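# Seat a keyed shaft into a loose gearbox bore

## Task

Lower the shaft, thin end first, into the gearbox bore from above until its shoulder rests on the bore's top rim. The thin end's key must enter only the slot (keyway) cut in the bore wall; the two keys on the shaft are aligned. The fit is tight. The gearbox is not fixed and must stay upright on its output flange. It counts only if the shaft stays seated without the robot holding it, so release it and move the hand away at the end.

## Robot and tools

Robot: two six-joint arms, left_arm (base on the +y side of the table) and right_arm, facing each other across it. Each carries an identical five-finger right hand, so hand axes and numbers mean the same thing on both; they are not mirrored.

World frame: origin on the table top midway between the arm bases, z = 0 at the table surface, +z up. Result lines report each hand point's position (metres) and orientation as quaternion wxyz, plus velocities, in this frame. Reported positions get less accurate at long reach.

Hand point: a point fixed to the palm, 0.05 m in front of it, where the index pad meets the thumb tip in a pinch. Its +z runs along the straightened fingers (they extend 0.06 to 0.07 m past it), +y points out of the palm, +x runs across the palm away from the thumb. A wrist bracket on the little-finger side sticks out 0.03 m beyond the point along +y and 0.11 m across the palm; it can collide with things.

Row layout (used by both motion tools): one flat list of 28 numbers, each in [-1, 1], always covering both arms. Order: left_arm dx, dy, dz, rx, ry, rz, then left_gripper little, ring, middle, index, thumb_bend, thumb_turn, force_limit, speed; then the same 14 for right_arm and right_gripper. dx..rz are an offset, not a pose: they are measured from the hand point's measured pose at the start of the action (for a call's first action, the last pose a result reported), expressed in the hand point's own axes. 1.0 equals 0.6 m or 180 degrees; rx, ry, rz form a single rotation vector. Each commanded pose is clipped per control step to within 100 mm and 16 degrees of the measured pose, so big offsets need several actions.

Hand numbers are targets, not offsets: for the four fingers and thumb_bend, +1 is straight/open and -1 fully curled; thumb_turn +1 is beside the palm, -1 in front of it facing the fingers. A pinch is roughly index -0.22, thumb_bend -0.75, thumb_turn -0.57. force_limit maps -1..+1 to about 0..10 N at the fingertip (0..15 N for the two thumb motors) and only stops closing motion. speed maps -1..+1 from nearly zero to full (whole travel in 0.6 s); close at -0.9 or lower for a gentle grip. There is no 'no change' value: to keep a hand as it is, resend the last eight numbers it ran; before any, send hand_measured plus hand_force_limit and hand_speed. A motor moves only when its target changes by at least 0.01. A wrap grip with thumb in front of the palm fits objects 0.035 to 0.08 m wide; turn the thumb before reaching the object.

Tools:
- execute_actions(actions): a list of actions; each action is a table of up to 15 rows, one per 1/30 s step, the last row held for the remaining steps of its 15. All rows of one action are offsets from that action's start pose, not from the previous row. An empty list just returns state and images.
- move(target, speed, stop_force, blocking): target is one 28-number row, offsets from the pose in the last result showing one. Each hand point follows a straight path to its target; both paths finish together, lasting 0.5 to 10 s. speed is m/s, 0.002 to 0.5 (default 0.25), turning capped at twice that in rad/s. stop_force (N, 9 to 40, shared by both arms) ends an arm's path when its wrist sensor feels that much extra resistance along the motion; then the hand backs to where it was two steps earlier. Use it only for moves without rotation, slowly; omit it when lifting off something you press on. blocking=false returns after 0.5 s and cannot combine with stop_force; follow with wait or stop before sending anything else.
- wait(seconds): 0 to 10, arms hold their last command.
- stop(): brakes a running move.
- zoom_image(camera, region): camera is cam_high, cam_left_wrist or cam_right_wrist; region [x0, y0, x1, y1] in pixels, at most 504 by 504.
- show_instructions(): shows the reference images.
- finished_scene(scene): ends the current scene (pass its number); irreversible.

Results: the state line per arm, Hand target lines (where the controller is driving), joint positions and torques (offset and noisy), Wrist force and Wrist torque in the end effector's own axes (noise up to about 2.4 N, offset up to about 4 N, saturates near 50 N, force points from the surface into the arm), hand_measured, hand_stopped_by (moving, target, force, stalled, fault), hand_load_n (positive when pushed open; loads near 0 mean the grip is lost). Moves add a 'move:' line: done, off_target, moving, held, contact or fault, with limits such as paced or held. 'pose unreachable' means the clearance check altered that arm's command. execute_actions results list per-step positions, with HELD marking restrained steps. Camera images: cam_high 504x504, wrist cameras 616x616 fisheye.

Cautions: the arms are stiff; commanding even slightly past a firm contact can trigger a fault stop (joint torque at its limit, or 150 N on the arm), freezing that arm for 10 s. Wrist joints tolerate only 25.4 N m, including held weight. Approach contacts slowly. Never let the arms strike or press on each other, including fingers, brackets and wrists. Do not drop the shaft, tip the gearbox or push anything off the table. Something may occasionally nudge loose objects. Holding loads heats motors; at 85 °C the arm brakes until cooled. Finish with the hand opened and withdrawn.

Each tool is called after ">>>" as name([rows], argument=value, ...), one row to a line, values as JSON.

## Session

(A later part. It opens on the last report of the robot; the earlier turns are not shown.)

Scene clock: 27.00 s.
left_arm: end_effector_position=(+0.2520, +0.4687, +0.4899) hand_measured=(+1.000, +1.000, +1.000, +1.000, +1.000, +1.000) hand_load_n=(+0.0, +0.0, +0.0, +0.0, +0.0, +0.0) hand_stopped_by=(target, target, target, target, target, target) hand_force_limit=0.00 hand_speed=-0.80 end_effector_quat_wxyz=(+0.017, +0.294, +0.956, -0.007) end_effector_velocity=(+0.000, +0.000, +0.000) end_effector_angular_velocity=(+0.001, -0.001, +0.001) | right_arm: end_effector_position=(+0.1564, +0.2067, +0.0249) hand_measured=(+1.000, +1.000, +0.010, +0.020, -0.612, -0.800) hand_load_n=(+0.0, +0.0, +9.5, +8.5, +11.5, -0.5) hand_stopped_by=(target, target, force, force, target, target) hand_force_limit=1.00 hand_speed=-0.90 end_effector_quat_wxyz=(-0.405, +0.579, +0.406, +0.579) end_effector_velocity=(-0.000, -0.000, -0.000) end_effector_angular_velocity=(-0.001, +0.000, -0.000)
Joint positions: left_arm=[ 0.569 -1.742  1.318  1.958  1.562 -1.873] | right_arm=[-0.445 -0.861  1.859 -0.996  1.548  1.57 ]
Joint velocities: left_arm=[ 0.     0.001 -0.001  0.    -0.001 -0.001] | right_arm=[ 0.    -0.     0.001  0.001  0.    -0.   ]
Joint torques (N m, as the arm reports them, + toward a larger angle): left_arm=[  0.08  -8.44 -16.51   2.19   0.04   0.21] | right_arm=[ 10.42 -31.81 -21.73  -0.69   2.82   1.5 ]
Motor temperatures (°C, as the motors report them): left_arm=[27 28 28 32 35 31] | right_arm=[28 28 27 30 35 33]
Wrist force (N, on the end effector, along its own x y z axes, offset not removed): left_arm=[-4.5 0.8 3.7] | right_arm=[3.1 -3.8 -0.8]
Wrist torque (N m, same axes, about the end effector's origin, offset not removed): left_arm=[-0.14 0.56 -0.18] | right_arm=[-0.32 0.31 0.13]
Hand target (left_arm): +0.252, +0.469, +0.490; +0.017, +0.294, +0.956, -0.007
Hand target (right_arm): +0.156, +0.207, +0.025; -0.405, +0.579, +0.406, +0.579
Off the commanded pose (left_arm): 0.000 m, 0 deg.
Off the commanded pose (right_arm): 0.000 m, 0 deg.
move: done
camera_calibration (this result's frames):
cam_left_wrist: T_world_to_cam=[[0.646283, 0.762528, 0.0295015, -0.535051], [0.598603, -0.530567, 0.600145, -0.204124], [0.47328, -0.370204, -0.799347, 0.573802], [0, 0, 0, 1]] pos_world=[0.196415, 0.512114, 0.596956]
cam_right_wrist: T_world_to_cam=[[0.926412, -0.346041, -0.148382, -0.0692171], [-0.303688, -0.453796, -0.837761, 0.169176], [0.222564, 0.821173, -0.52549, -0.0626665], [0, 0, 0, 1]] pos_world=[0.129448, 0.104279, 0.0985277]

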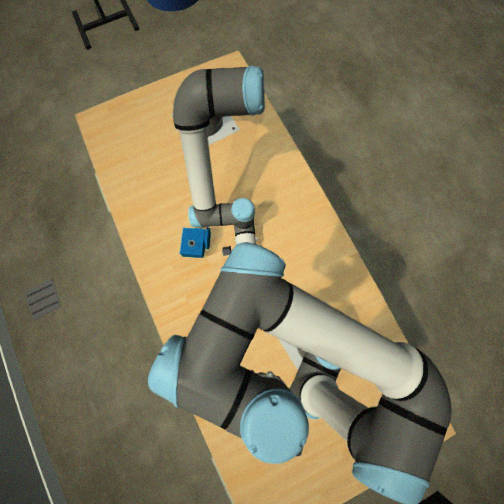

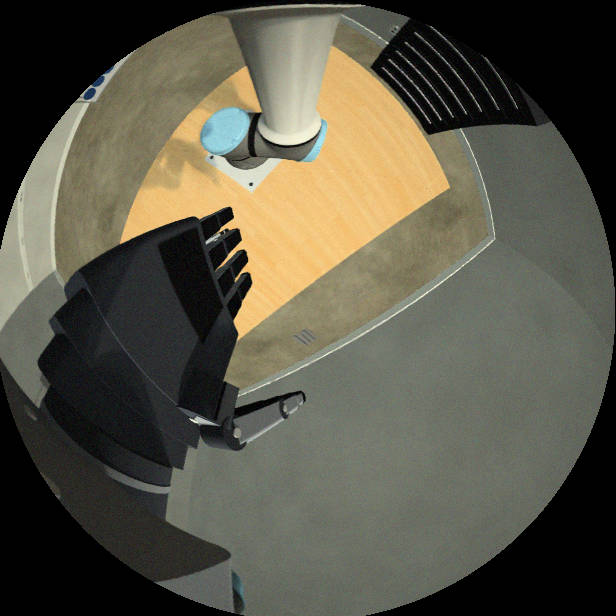

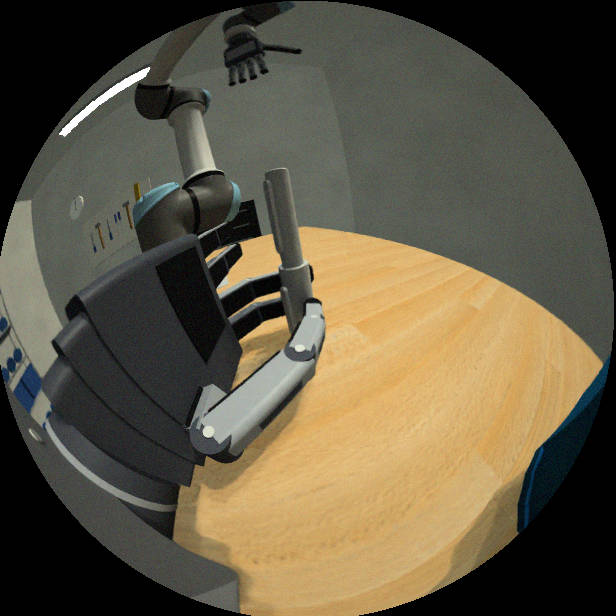

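>>> move(target=[0,0,0,0,0,0.35,-1,-1,-1,-1,-1,1,0,0,0.34,0,0,0,0,0,1,1,-0.4,-0.4,-0.62,-0.8,1,-0.9], speed=0.2)

>>> move(target=[0,0,0,0,0,0.35,-1,-1,-1,-1,-1,1,0,0,0,0,-0.2,0,0,-0.5,1,1,-0.4,-0.4,-0.62,-0.8,1,-0.9], speed=0.4)

>>> move(target=[0,0,0,0,0,0,-1,-1,-1,-1,-1,1,0,0,0,0,-0.17,0,0,-0.5,1,1,-0.4,-0.4,-0.62,-0.8,1,-0.9], speed=0.4)

Scene clock: 30.50 s.
left_arm: end_effector_position=(+0.2520, +0.4686, +0.4900) hand_measured=(-1.000, -1.000, -1.000, -1.000, -1.000, +1.000) hand_load_n=(+0.0, +0.0, +0.0, +0.0, +0.0, +0.0) hand_stopped_by=(target, target, target, target, target, target) hand_force_limit=0.00 hand_speed=0.00 end_effector_quat_wxyz=(+0.018, +0.750, +0.661, +0.004) end_effector_velocity=(-0.000, +0.000, +0.000) end_effector_angular_velocity=(-0.003, +0.002, -0.009) | right_arm: end_effector_position=(+0.1560, +0.2067, +0.2289) hand_measured=(+1.000, +1.000, +0.010, +0.020, -0.612, -0.800) hand_load_n=(+0.0, +0.0, +8.0, +9.5, +12.5, +1.5) hand_stopped_by=(target, target, force, force, target, target) hand_force_limit=1.00 hand_speed=-0.90 end_effector_quat_wxyz=(-0.405, +0.579, +0.406, +0.579) end_effector_velocity=(+0.000, -0.000, +0.001) end_effector_angular_velocity=(-0.001, +0.000, -0.000)
Joint positions: left_arm=[ 0.864 -1.758  1.334  1.957  1.572 -0.479] | right_arm=[-0.444 -1.205  1.739 -0.534  1.548  1.57 ]
Joint velocities: left_arm=[ 0.007  0.002 -0.001  0.     0.004  0.016] | right_arm=[-0.001 -0.001 -0.002  0.005 -0.001 -0.   ]
Joint torques (N m, as the arm reports them, + toward a larger angle): left_arm=[ 13.32  -2.02 -25.74   0.11   1.71   1.82] | right_arm=[ 12.5  -40.59 -33.29  -0.9    2.84  -0.58]
Motor temperatures (°C, as the motors report them): left_arm=[27 28 28 32 35 31] | right_arm=[28 28 27 30 35 33]
Wrist force (N, on the end effector, along its own x y z axes, offset not removed): left_arm=[-5.1 -1.1 0.5] | right_arm=[-3.2 -0.8 2.9]
Wrist torque (N m, same axes, about the end effector's origin, offset not removed): left_arm=[-0.14 0.63 -0.37] | right_arm=[-0.34 0.04 0.16]
Hand target (left_arm): +0.252, +0.469, +0.490; +0.018, +0.750, +0.661, +0.004
Hand target (right_arm): +0.156, +0.207, +0.229; -0.405, +0.579, +0.406, +0.579
Off the commanded pose (left_arm): 0.000 m, 0 deg.
Off the commanded pose (right_arm): 0.000 m, 0 deg.
move: done
camera_calibration (this result's frames):
cam_left_wrist: T_world_to_cam=[[0.971409, -0.229126, 0.0621747, -0.168261], [-0.221867, -0.78292, 0.581215, 0.130047], [-0.0844936, -0.578393, -0.811371, 0.817888], [0, 0, 0, 1]] pos_world=[0.26141, 0.536324, 0.598487]
cam_right_wrist: T_world_to_cam=[[0.926418, -0.34604, -0.148344, -0.038534], [-0.303656, -0.453804, -0.837768, 0.339971], [0.222583, 0.821168, -0.52549, 0.0445904], [0, 0, 0, 1]] pos_world=[0.129008, 0.10433, 0.302532]

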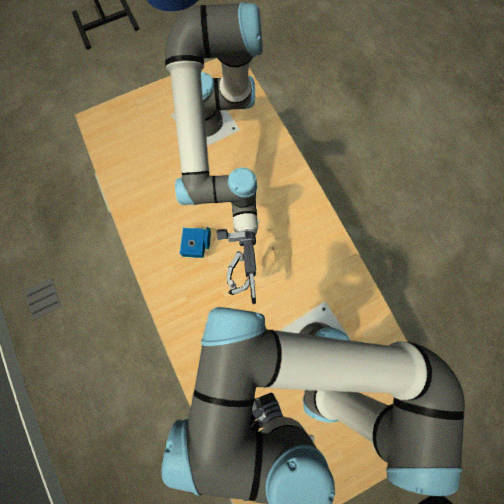

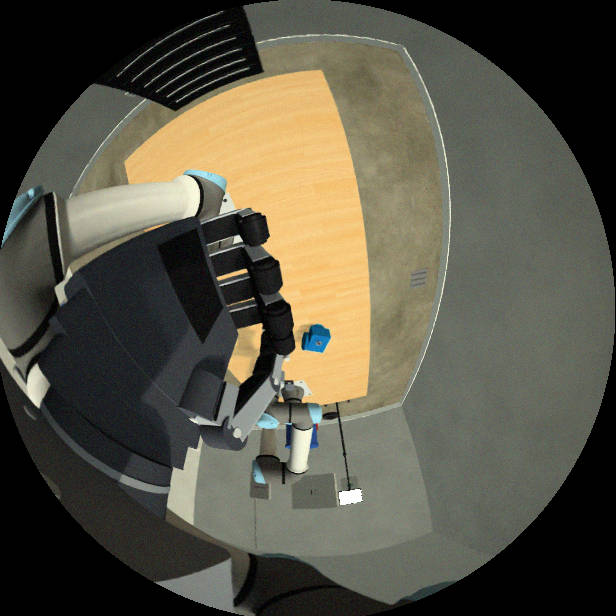

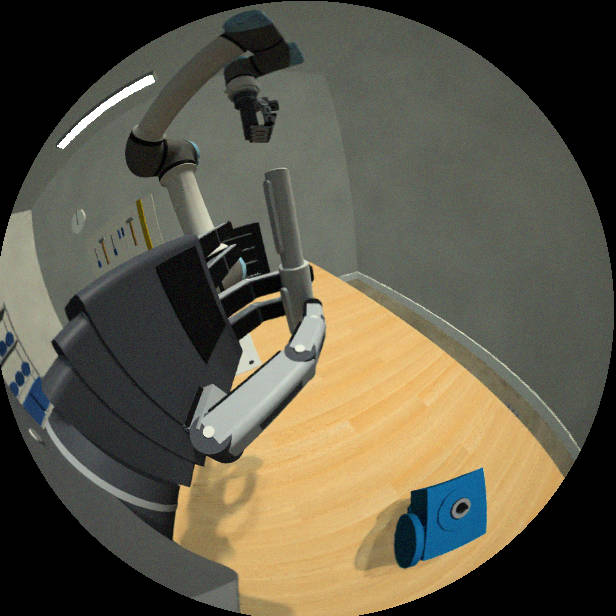

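Scene clock: 33.00 s.
left_arm: end_effector_position=(+0.2520, +0.4686, +0.4900) hand_measured=(-1.000, -1.000, -1.000, -1.000, -1.000, +1.000) hand_load_n=(+0.0, +0.0, +0.0, +0.0, +0.0, +0.0) hand_stopped_by=(target, target, target, target, target, target) hand_force_limit=0.00 hand_speed=0.00 end_effector_quat_wxyz=(+0.013, +0.985, +0.172, +0.013) end_effector_velocity=(+0.000, -0.000, -0.000) end_effector_angular_velocity=(-0.001, -0.002, -0.005) | right_arm: end_effector_position=(+0.1149, +0.0941, +0.2289) hand_measured=(+1.000, +1.000, +0.010, +0.020, -0.612, -0.800) hand_load_n=(+0.0, +0.0, +8.5, +9.5, +12.0, +1.0) hand_stopped_by=(target, target, force, force, target, target) hand_force_limit=1.00 hand_speed=-0.90 end_effector_quat_wxyz=(+0.123, +0.123, +0.697, +0.696) end_effector_velocity=(-0.000, -0.000, +0.000) end_effector_angular_velocity=(-0.002, -0.006, +0.002)
Joint positions: left_arm=[ 1.118 -1.579  1.173  1.941  1.581  0.873] | right_arm=[-0.532 -1.304  2.19  -0.886  1.461 -0.   ]
Joint velocities: left_arm=[ 0.001  0.001 -0.    -0.003  0.001  0.007] | right_arm=[-0.002 -0.001  0.002 -0.001 -0.004 -0.007]
Joint torques (N m, as the arm reports them, + toward a larger angle): left_arm=[ 13.88 -10.04 -26.65   4.31   1.56   2.05] | right_arm=[-15.06 -33.02  -5.94  -3.67  -2.81  -1.51]
Motor temperatures (°C, as the motors report them): left_arm=[27 28 28 32 35 31] | right_arm=[28 28 27 30 35 33]
Wrist force (N, on the end effector, along its own x y z axes, offset not removed): left_arm=[-4.3 0.4 1.8] | right_arm=[-0.5 -4.1 0.7]
Wrist torque (N m, same axes, about the end effector's origin, offset not removed): left_arm=[-0.24 0.35 -0.22] | right_arm=[-0.44 0.16 0.09]
Hand target (left_arm): +0.252, +0.469, +0.490; +0.013, +0.985, +0.172, +0.013
Hand target (right_arm): +0.115, +0.094, +0.229; +0.123, +0.123, +0.697, +0.696
Off the commanded pose (left_arm): 0.000 m, 0 deg.
Off the commanded pose (right_arm): 0.000 m, 0 deg.
move: done
camera_calibration (this result's frames):
cam_left_wrist: T_world_to_cam=[[0.235613, -0.970225, 0.0561332, 0.367338], [-0.818775, -0.167056, 0.549272, 0.00750095], [-0.52354, -0.175376, -0.833756, 0.750613], [0, 0, 0, 1]] pos_world=[0.312568, 0.489293, 0.601088]
cam_right_wrist: T_world_to_cam=[[0.13762, -0.0573353, 0.988824, -0.236305], [0.605517, -0.785176, -0.1298, 0.0410233], [0.783843, 0.616613, -0.0733381, -0.00258479], [0, 0, 0, 1]] pos_world=[0.00970599, 0.0202557, 0.2388]

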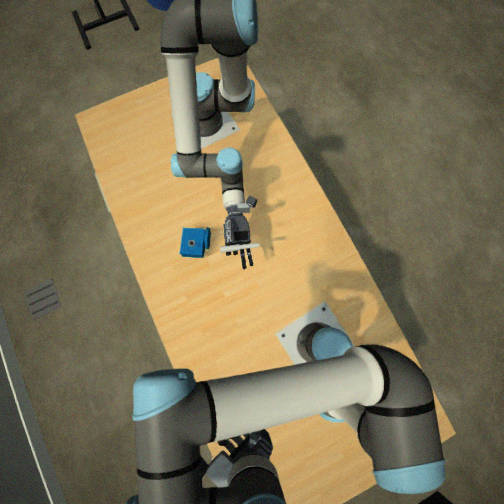

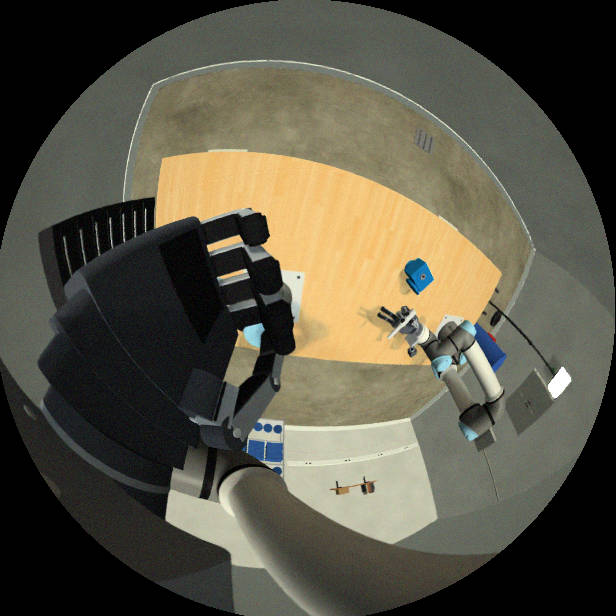

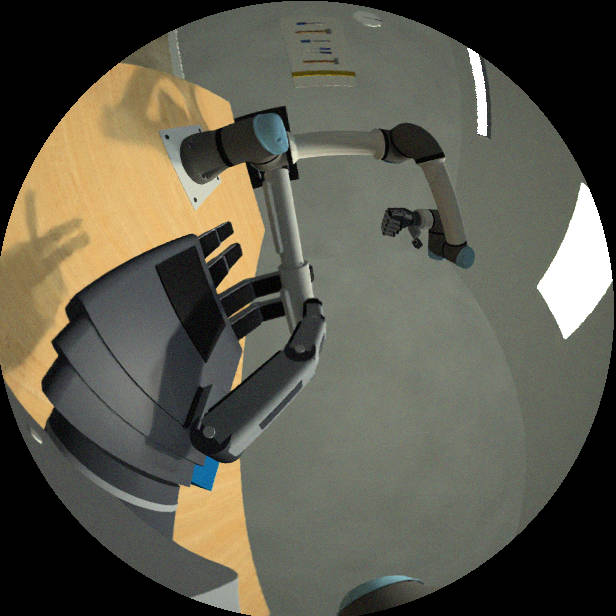

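Scene clock: 35.50 s.
left_arm: end_effector_position=(+0.2520, +0.4686, +0.4900) hand_measured=(-1.000, -1.000, -1.000, -1.000, -1.000, +1.000) hand_load_n=(+0.0, +0.0, +0.0, +0.0, +0.0, +0.0) hand_stopped_by=(target, target, target, target, target, target) hand_force_limit=0.00 hand_speed=0.00 end_effector_quat_wxyz=(+0.013, +0.985, +0.172, +0.013) end_effector_velocity=(+0.001, -0.000, -0.001) end_effector_angular_velocity=(+0.001, +0.002, +0.001) | right_arm: end_effector_position=(+0.0799, -0.0018, +0.2291) hand_measured=(+1.000, +1.000, +0.010, +0.020, -0.612, -0.800) hand_load_n=(+0.0, +0.0, +8.5, +9.0, +12.5, +0.5) hand_stopped_by=(target, target, force, force, target, target) hand_force_limit=1.00 hand_speed=-0.90 end_effector_quat_wxyz=(+0.579, -0.405, +0.580, +0.405) end_effector_velocity=(+0.001, +0.000, +0.001) end_effector_angular_velocity=(-0.003, -0.008, -0.000)
Joint positions: left_arm=[ 1.118 -1.579  1.173  1.941  1.581  0.873] | right_arm=[-0.93  -1.642  2.469 -0.826  1.063 -1.57 ]
Joint velocities: left_arm=[ 0.001  0.002  0.001 -0.001  0.    -0.   ] | right_arm=[-0.002 -0.004 -0.003  0.007 -0.002 -0.008]
Joint torques (N m, as the arm reports them, + toward a larger angle): left_arm=[ -8.8  -23.91  -8.61   2.66  -1.62  -1.42] | right_arm=[-13.98 -18.88 -27.95  -0.46  -2.95  -1.4 ]
Motor temperatures (°C, as the motors report them): left_arm=[27 28 28 32 35 31] | right_arm=[28 28 27 30 35 33]
Wrist force (N, on the end effector, along its own x y z axes, offset not removed): left_arm=[-3.7 -0.2 0.8] | right_arm=[1.5 0.9 1.7]
Wrist torque (N m, same axes, about the end effector's origin, offset not removed): left_arm=[0.05 0.46 -0.18] | right_arm=[-0.07 0.33 0.27]
Hand target (left_arm): +0.252, +0.469, +0.490; +0.013, +0.985, +0.172, +0.013
Hand target (right_arm): +0.080, -0.002, +0.229; +0.579, -0.405, +0.580, +0.405
Off the commanded pose (left_arm): 0.000 m, 0 deg.
Off the commanded pose (right_arm): 0.000 m, 0 deg.
move: done
camera_calibration (this result's frames):
cam_left_wrist: T_world_to_cam=[[0.235647, -0.970217, 0.0561276, 0.36734], [-0.818764, -0.167086, 0.54928, 0.00750931], [-0.523542, -0.175391, -0.833751, 0.75062], [0, 0, 0, 1]] pos_world=[0.312567, 0.489306, 0.601088]
cam_right_wrist: T_world_to_cam=[[-0.93119, 0.332269, 0.149944, 0.0410978], [-0.0585331, -0.542278, 0.838158, -0.181271], [0.359805, 0.771707, 0.524413, -0.0187183], [0, 0, 0, 1]] pos_world=[0.0343944, -0.0975099, 0.155587]

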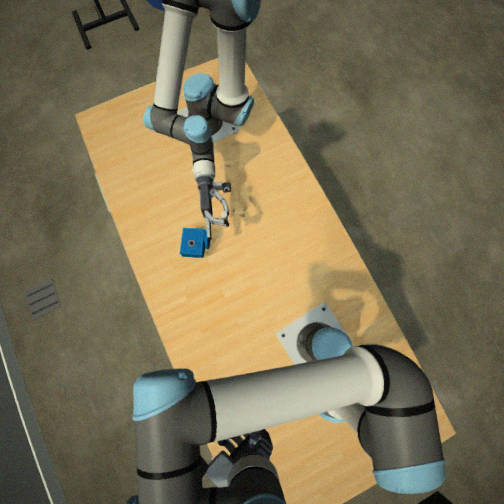

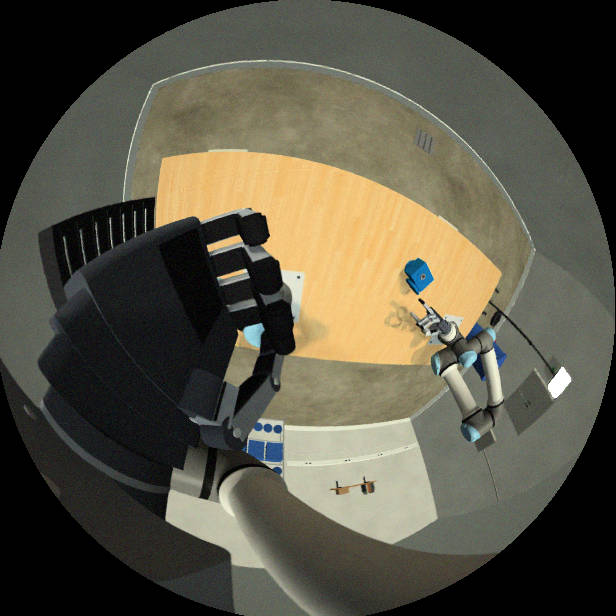

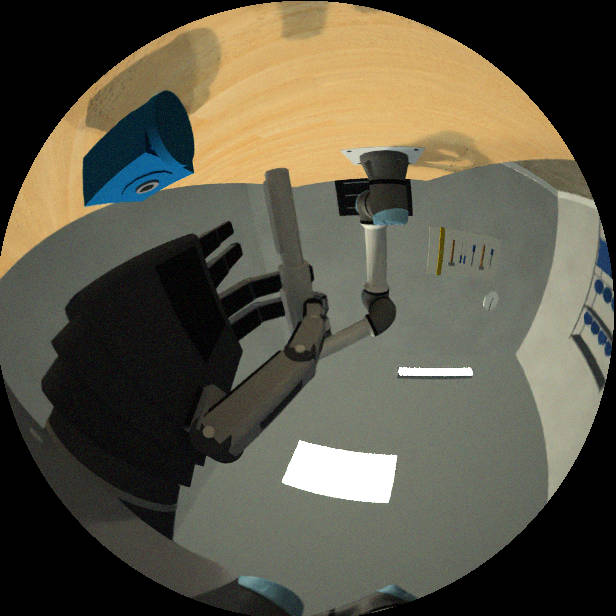

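>>> move(target=[0.037,0.72,0.6,0,0,0,-1,-1,-1,-1,-1,1,0,0,0.048,-0.252,0.013,-0.067,0,0,1,1,-0.4,-0.4,-0.62,-0.8,1,-0.9])

Scene clock: 38.53 s.
left_arm: end_effector_position=(+0.4294, +0.0622, +0.1438) hand_measured=(-1.000, -1.000, -1.000, -1.000, -1.000, +1.000) hand_load_n=(+0.0, +0.0, +0.0, +0.0, +0.0, +0.0) hand_stopped_by=(target, target, target, target, target, target) hand_force_limit=0.00 hand_speed=0.00 end_effector_quat_wxyz=(+0.014, +0.985, +0.172, +0.013) end_effector_velocity=(+0.001, -0.002, -0.001) end_effector_angular_velocity=(-0.000, -0.001, +0.003) | right_arm: end_effector_position=(+0.2246, -0.0465, +0.2005) hand_measured=(+1.000, +1.000, +0.010, +0.020, -0.612, -0.800) hand_load_n=(+0.0, +0.0, +8.5, +9.0, +12.5, +0.5) hand_stopped_by=(target, target, force, force, target, target) hand_force_limit=1.00 hand_speed=-0.90 end_effector_quat_wxyz=(+0.533, -0.464, +0.534, +0.464) end_effector_velocity=(+0.001, -0.000, -0.000) end_effector_angular_velocity=(-0.000, +0.001, -0.000)
Joint positions: left_arm=[ 0.571 -0.81   1.     1.344  1.562  0.327] | right_arm=[-1.398 -1.358  2.264 -0.905  0.384 -1.57 ]
Joint velocities: left_arm=[-0.001  0.004 -0.005  0.001 -0.001 -0.004] | right_arm=[-0.001  0.001 -0.001  0.001 -0.    -0.   ]
Joint torques (N m, as the arm reports them, + toward a larger angle): left_arm=[-12.58 -42.19 -26.96   4.45   1.54  -1.27] | right_arm=[-14.12 -13.77 -25.26   0.76  -2.96  -1.41]
Motor temperatures (°C, as the motors report them): left_arm=[27 28 28 32 35 31] | right_arm=[28 28 27 30 35 33]
Wrist force (N, on the end effector, along its own x y z axes, offset not removed): left_arm=[-4.8 3.2 -0.1] | right_arm=[1.2 0.2 2.3]
Wrist torque (N m, same axes, about the end effector's origin, offset not removed): left_arm=[0.44 0.80 -0.11] | right_arm=[-0.25 0.26 0.14]
Hand target (left_arm): +0.429, +0.062, +0.144; +0.014, +0.985, +0.172, +0.013
Hand target (right_arm): +0.225, -0.047, +0.201; +0.533, -0.464, +0.534, +0.464
Off the commanded pose (left_arm): 0.001 m, 0 deg.
Off the commanded pose (right_arm): 0.000 m, 0 deg.
move: done
camera_calibration (this result's frames):
cam_left_wrist: T_world_to_cam=[[0.235713, -0.970153, 0.0569416, -0.0494167], [-0.818364, -0.16655, 0.550038, 0.274727], [-0.524137, -0.17625, -0.833196, 0.483754], [0, 0, 0, 1]] pos_world=[0.490028, 0.0830754, 0.254765]
cam_right_wrist: T_world_to_cam=[[-0.980002, 0.130347, 0.150352, 0.196502], [0.0563491, -0.542869, 0.837925, -0.198928], [0.190842, 0.82964, 0.524668, 0.0192703], [0, 0, 0, 1]] pos_world=[0.200105, -0.149593, 0.127032]

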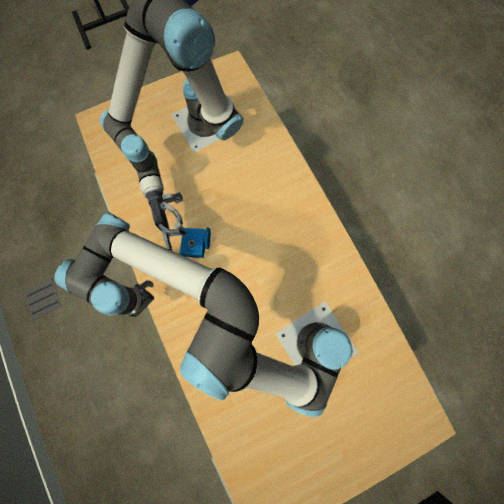

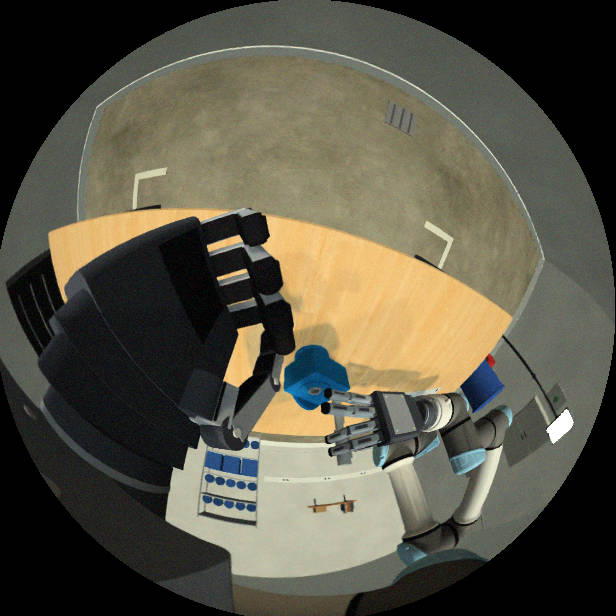

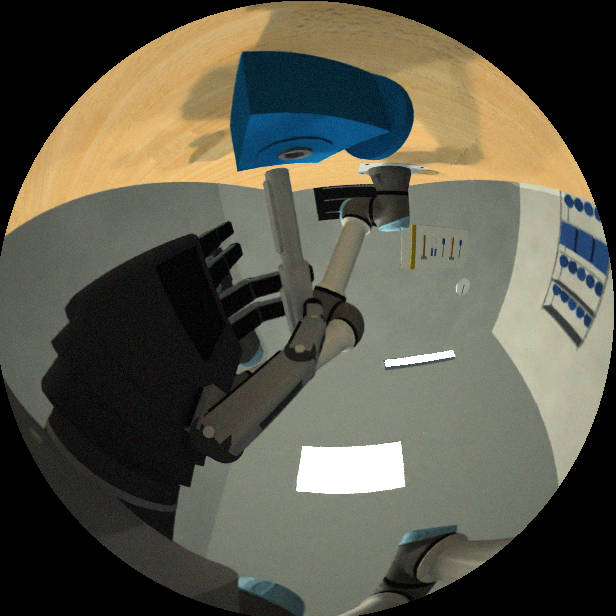

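>>> move(target=[0,0,0.09,0,0,0,-1,-1,-1,-1,-1,1,0,0,0,0.022,0.027,0,0,0,1,1,-0.4,-0.4,-0.62,-0.8,1,-0.9], speed=0.08)

>>> zoom_image(camera="cam_right_wrist", region=[230,110,330,210])

>>> zoom_image(camera="cam_left_wrist", region=[280,380,380,480])

Scene clock: 39.93 s.
left_arm: end_effector_position=(+0.4309, +0.0611, +0.0899) hand_measured=(-1.000, -1.000, -1.000, -1.000, -1.000, +1.000) hand_load_n=(+0.0, +0.0, +0.0, +0.0, +0.0, +0.0) hand_stopped_by=(target, target, target, target, target, target) hand_force_limit=0.00 hand_speed=0.00 end_effector_quat_wxyz=(+0.014, +0.985, +0.172, +0.013) end_effector_velocity=(+0.000, -0.000, +0.001) end_effector_angular_velocity=(-0.002, -0.003, +0.002) | right_arm: end_effector_position=(+0.2138, -0.0286, +0.2005) hand_measured=(+1.000, +1.000, +0.010, +0.020, -0.612, -0.800) hand_load_n=(+0.0, +0.0, +8.5, +9.0, +12.5, +0.5) hand_stopped_by=(target, target, force, force, target, target) hand_force_limit=1.00 hand_speed=-0.90 end_effector_quat_wxyz=(+0.533, -0.464, +0.534, +0.464) end_effector_velocity=(-0.000, +0.000, +0.000) end_effector_angular_velocity=(+0.000, -0.000, -0.000)
Joint positions: left_arm=[ 0.572 -0.769  1.068  1.235  1.562  0.328] | right_arm=[-1.338 -1.353  2.257 -0.903  0.444 -1.57 ]
Joint velocities: left_arm=[-0.001 -0.002  0.001 -0.003 -0.001 -0.003] | right_arm=[ 0.001  0.    -0.    -0.     0.001  0.   ]
Joint torques (N m, as the arm reports them, + toward a larger angle): left_arm=[ 13.57 -42.42  -9.22   0.09   1.28   1.98] | right_arm=[ 12.43 -14.57 -25.97   0.55   2.83  -1.47]
Motor temperatures (°C, as the motors report them): left_arm=[27 28 28 32 35 31] | right_arm=[28 28 27 30 35 33]
Wrist force (N, on the end effector, along its own x y z axes, offset not removed): left_arm=[-5.5 -1.1 0.7] | right_arm=[-0.7 -0.4 2.2]
Wrist torque (N m, same axes, about the end effector's origin, offset not removed): left_arm=[-0.12 0.78 -0.34] | right_arm=[-0.33 0.47 -0.02]
Hand target (left_arm): +0.431, +0.061, +0.090; +0.014, +0.985, +0.172, +0.013
Hand target (right_arm): +0.214, -0.029, +0.201; +0.533, -0.464, +0.534, +0.464
Off the commanded pose (left_arm): 0.000 m, 0 deg.
Off the commanded pose (right_arm): 0.000 m, 0 deg.
move: done
camera_calibration (this result's frames):
cam_left_wrist: T_world_to_cam=[[0.235709, -0.970154, 0.0569378, -0.0478294], [-0.818358, -0.166546, 0.550048, 0.305406], [-0.524149, -0.176247, -0.83319, 0.439506], [0, 0, 0, 1]] pos_world=[0.491571, 0.0819238, 0.200927]
cam_right_wrist: T_world_to_cam=[[-0.980006, 0.130348, 0.150325, 0.18361], [0.0563382, -0.542814, 0.837961, -0.188606], [0.190825, 0.829676, 0.524617, 0.00654278], [0, 0, 0, 1]] pos_world=[0.189316, -0.131739, 0.127011]

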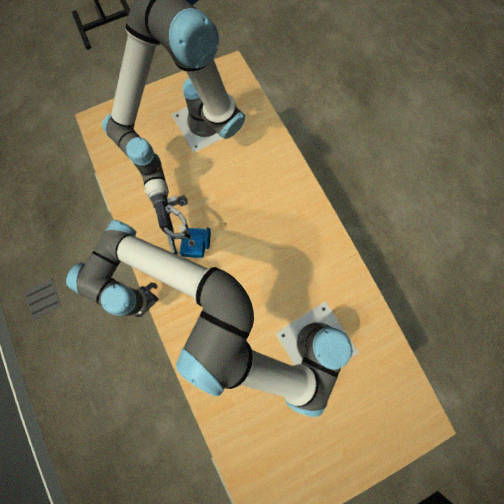

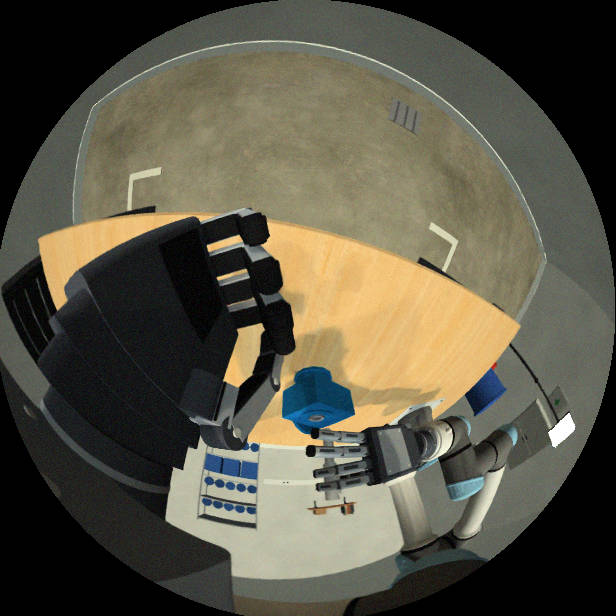

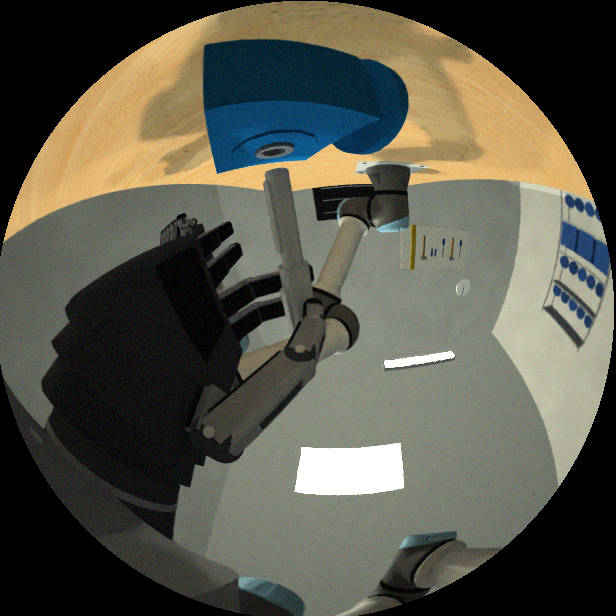

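Region (230, 110, 330, 210) of cam_right_wrist's 616x616 image, scaled by 5.040, with more detail than that image has.

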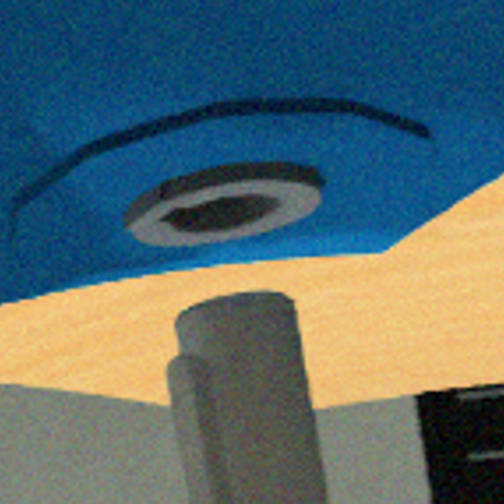

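Region (280, 380, 380, 480) of cam_left_wrist's 616x616 image, scaled by 5.040, with more detail than that image has.

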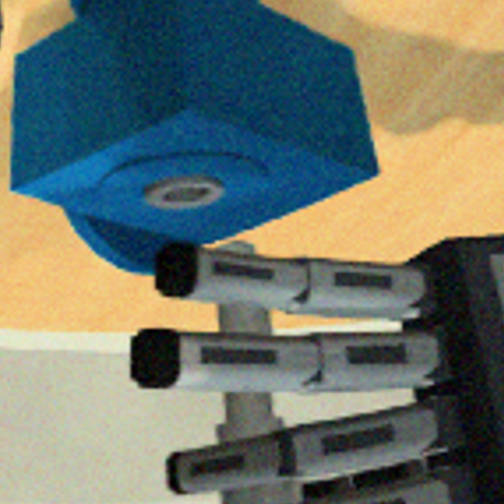

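>>> move(target=[0,0,0.04,0,0,0,-1,-1,-1,-1,-1,1,0,0,0.017,-0.002,0.018,0,0,0,1,1,-0.4,-0.4,-0.62,-0.8,1,-0.9], speed=0.03)

>>> zoom_image(camera="cam_right_wrist", region=[240,130,310,200])

>>> zoom_image(camera="cam_left_wrist", region=[280,400,360,480])

Scene clock: 41.23 s.
left_arm: end_effector_position=(+0.4316, +0.0606, +0.0661) hand_measured=(-1.000, -1.000, -1.000, -1.000, -1.000, +1.000) hand_load_n=(+0.0, +0.0, +0.0, +0.0, +0.0, +0.0) hand_stopped_by=(target, target, target, target, target, target) hand_force_limit=0.00 hand_speed=0.00 end_effector_quat_wxyz=(+0.014, +0.985, +0.172, +0.013) end_effector_velocity=(-0.000, +0.000, -0.001) end_effector_angular_velocity=(+0.001, -0.000, -0.001) | right_arm: end_effector_position=(+0.2165, -0.0182, +0.1903) hand_measured=(+1.000, +1.000, +0.010, +0.020, -0.612, -0.800) hand_load_n=(+0.0, +0.0, +8.5, +9.0, +12.5, +0.5) hand_stopped_by=(target, target, force, force, target, target) hand_force_limit=1.00 hand_speed=-0.90 end_effector_quat_wxyz=(+0.533, -0.464, +0.534, +0.464) end_effector_velocity=(+0.000, +0.000, -0.001) end_effector_angular_velocity=(+0.000, +0.000, -0.000)
Joint positions: left_arm=[ 0.572 -0.746  1.092  1.19   1.562  0.328] | right_arm=[-1.311 -1.312  2.241 -0.928  0.471 -1.57 ]
Joint velocities: left_arm=[-0.     0.001  0.002 -0.002 -0.001  0.001] | right_arm=[ 0.001  0.003 -0.001 -0.002  0.001  0.   ]
Joint torques (N m, as the arm reports them, + toward a larger angle): left_arm=[ 13.78 -44.08  -9.04   0.19   1.53   1.97] | right_arm=[ 12.82 -15.22 -25.3   -2.3    2.91   0.12]
Motor temperatures (°C, as the motors report them): left_arm=[27 28 28 32 35 31] | right_arm=[28 28 27 30 35 33]
Wrist force (N, on the end effector, along its own x y z axes, offset not removed): left_arm=[-0.7 0.0 0.3] | right_arm=[2.0 -2.6 2.2]
Wrist torque (N m, same axes, about the end effector's origin, offset not removed): left_arm=[0.07 0.04 -0.06] | right_arm=[-0.47 0.03 0.21]
Hand target (left_arm): +0.432, +0.061, +0.066; +0.014, +0.985, +0.172, +0.013
Hand target (right_arm): +0.217, -0.018, +0.190; +0.533, -0.464, +0.534, +0.464
Off the commanded pose (left_arm): 0.000 m, 0 deg.
Off the commanded pose (right_arm): 0.000 m, 0 deg.
move: done
camera_calibration (this result's frames):
cam_left_wrist: T_world_to_cam=[[0.235708, -0.970155, 0.0569307, -0.0471265], [-0.818356, -0.166549, 0.55005, 0.319007], [-0.524152, -0.176241, -0.833189, 0.419893], [0, 0, 0, 1]] pos_world=[0.492257, 0.0814127, 0.177063]
cam_right_wrist: T_world_to_cam=[[-0.980019, 0.130351, 0.150238, 0.186426], [0.0562723, -0.54277, 0.837994, -0.174538], [0.190778, 0.829704, 0.52459, 0.00268476], [0, 0, 0, 1]] pos_world=[0.192011, -0.121262, 0.116845]

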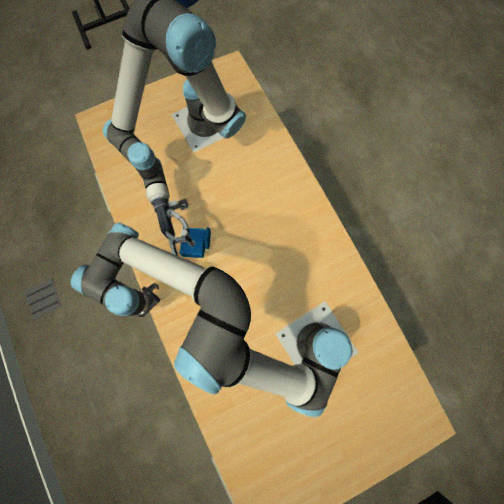

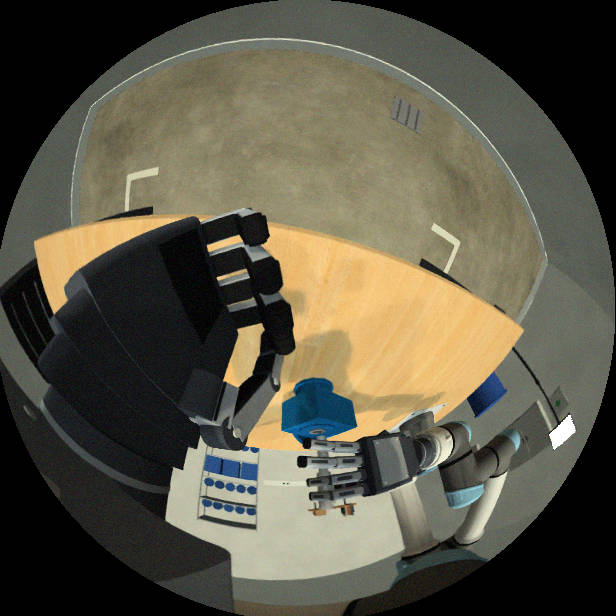

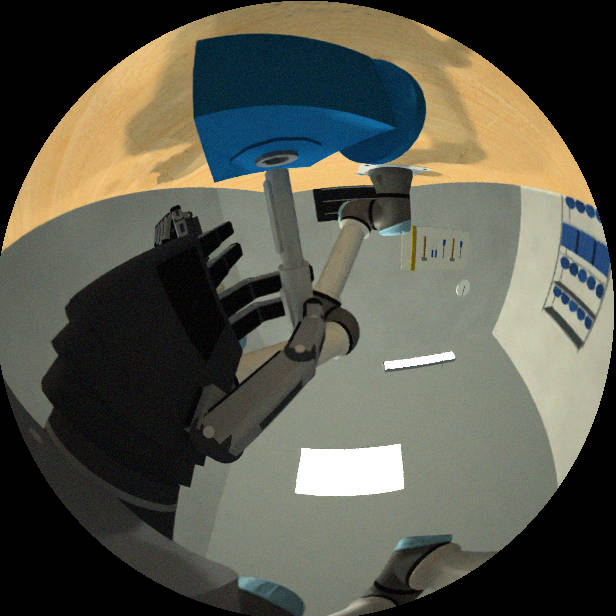

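Region (240, 130, 310, 200) of cam_right_wrist's 616x616 image, scaled by 7.200, with more detail than that image has.

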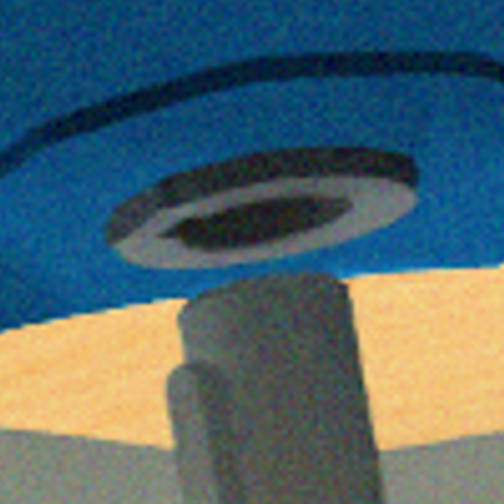

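Region (280, 400, 360, 480) of cam_left_wrist's 616x616 image, scaled by 6.300, with more detail than that image has.

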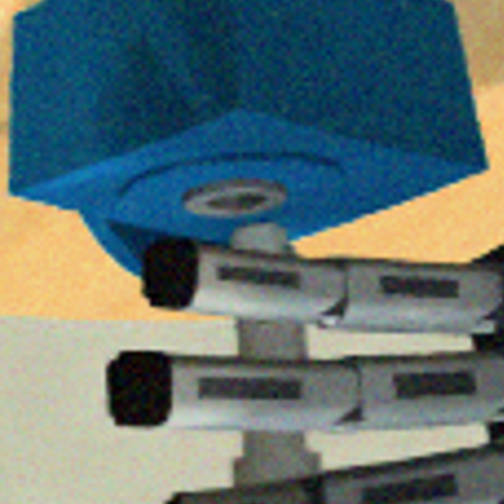

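>>> move(target=[0,0,0,0,0,0,-1,-1,-1,-1,-1,1,0,0,0.01,0,0.006,0,0,0,1,1,-0.4,-0.4,-0.62,-0.8,1,-0.9], speed=0.01, stop_force=9)

>>> zoom_image(camera="cam_right_wrist", region=[240,130,310,200])

>>> zoom_image(camera="cam_left_wrist", region=[290,410,350,470])

Scene clock: 42.37 s.
left_arm: end_effector_position=(+0.4316, +0.0606, +0.0660) hand_measured=(-1.000, -1.000, -1.000, -1.000, -1.000, +1.000) hand_load_n=(+0.0, +0.0, +0.0, +0.0, +0.0, +0.0) hand_stopped_by=(target, target, target, target, target, target) hand_force_limit=0.00 hand_speed=0.00 end_effector_quat_wxyz=(+0.014, +0.985, +0.172, +0.013) end_effector_velocity=(+0.000, -0.000, +0.000) end_effector_angular_velocity=(-0.000, -0.001, -0.000) | right_arm: end_effector_position=(+0.2170, -0.0146, +0.1844) hand_measured=(+1.000, +1.000, +0.010, +0.020, -0.612, -0.800) hand_load_n=(+0.0, +0.0, +8.5, +9.0, +12.5, +0.5) hand_stopped_by=(target, target, force, force, target, target) hand_force_limit=1.00 hand_speed=-0.90 end_effector_quat_wxyz=(+0.533, -0.464, +0.534, +0.464) end_effector_velocity=(+0.000, +0.001, -0.001) end_effector_angular_velocity=(-0.000, +0.000, -0.000)
Joint positions: left_arm=[ 0.572 -0.746  1.092  1.19   1.562  0.328] | right_arm=[-1.302 -1.292  2.237 -0.944  0.48  -1.57 ]
Joint velocities: left_arm=[ 0.     0.    -0.002  0.001 -0.     0.   ] | right_arm=[ 0.002  0.004 -0.001 -0.002  0.002 -0.   ]
Joint torques (N m, as the arm reports them, + toward a larger angle): left_arm=[ 12.82 -56.83 -26.71   4.26   1.46   1.85] | right_arm=[ 12.01 -16.17 -24.89  -2.37   2.7   -0.8 ]
Motor temperatures (°C, as the motors report them): left_arm=[27 28 28 32 35 31] | right_arm=[28 28 27 30 35 33]
Wrist force (N, on the end effector, along its own x y z axes, offset not removed): left_arm=[-3.1 -0.5 -0.9] | right_arm=[2.1 -1.4 0.0]
Wrist torque (N m, same axes, about the end effector's origin, offset not removed): left_arm=[-0.07 0.46 -0.20] | right_arm=[-0.19 0.05 0.17]
Hand target (left_arm): +0.432, +0.061, +0.066; +0.014, +0.985, +0.172, +0.013
Hand target (right_arm): +0.217, -0.015, +0.184; +0.533, -0.464, +0.534, +0.464
Off the commanded pose (left_arm): 0.000 m, 0 deg.
Off the commanded pose (right_arm): 0.000 m, 0 deg.
move: done
camera_calibration (this result's frames):
cam_left_wrist: T_world_to_cam=[[0.235712, -0.970158, 0.0568657, -0.0470976], [-0.818331, -0.166581, 0.550078, 0.319003], [-0.524189, -0.176195, -0.833175, 0.419876], [0, 0, 0, 1]] pos_world=[0.492247, 0.0814277, 0.177032]
cam_right_wrist: T_world_to_cam=[[-0.980025, 0.130353, 0.150196, 0.187357], [0.0562413, -0.542743, 0.838014, -0.167688], [0.190755, 0.829722, 0.52457, 0.00278934], [0, 0, 0, 1]] pos_world=[0.192514, -0.117748, 0.110922]

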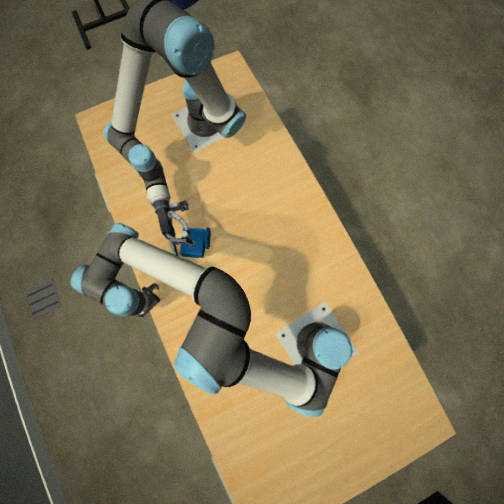

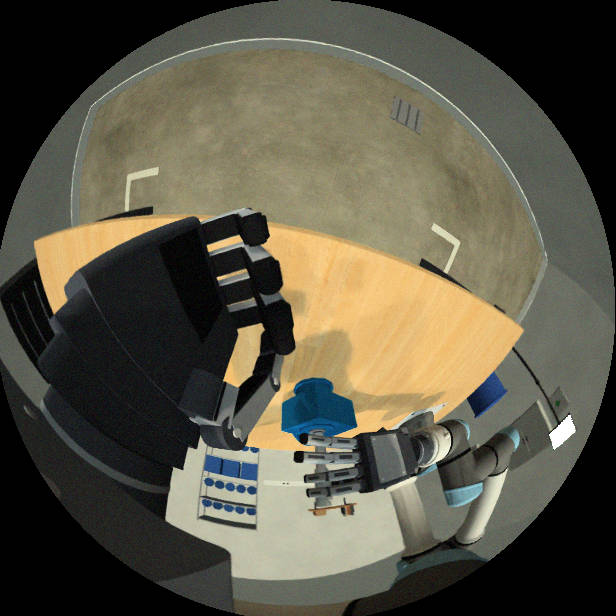

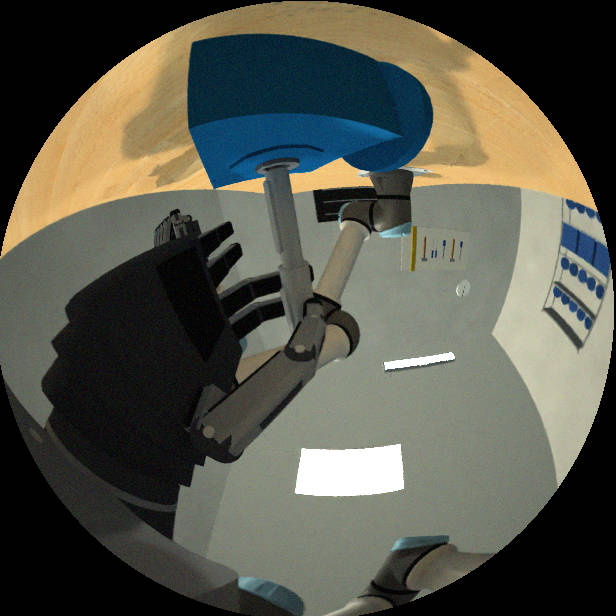

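Region (240, 130, 310, 200) of cam_right_wrist's 616x616 image, scaled by 7.200, with more detail than that image has.

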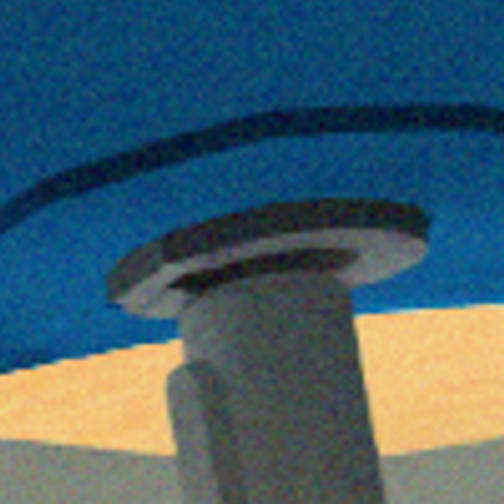

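Region (290, 410, 350, 470) of cam_left_wrist's 616x616 image, scaled by 8.400, with more detail than that image has.

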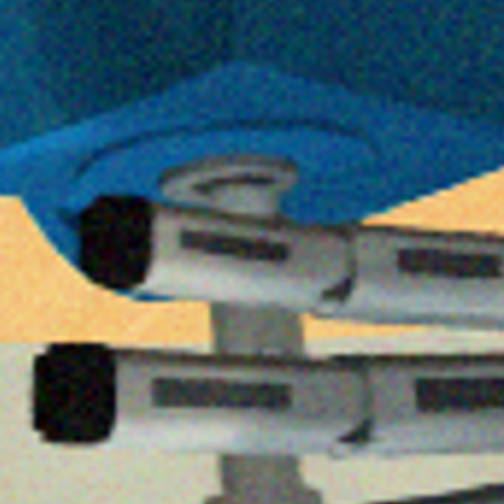

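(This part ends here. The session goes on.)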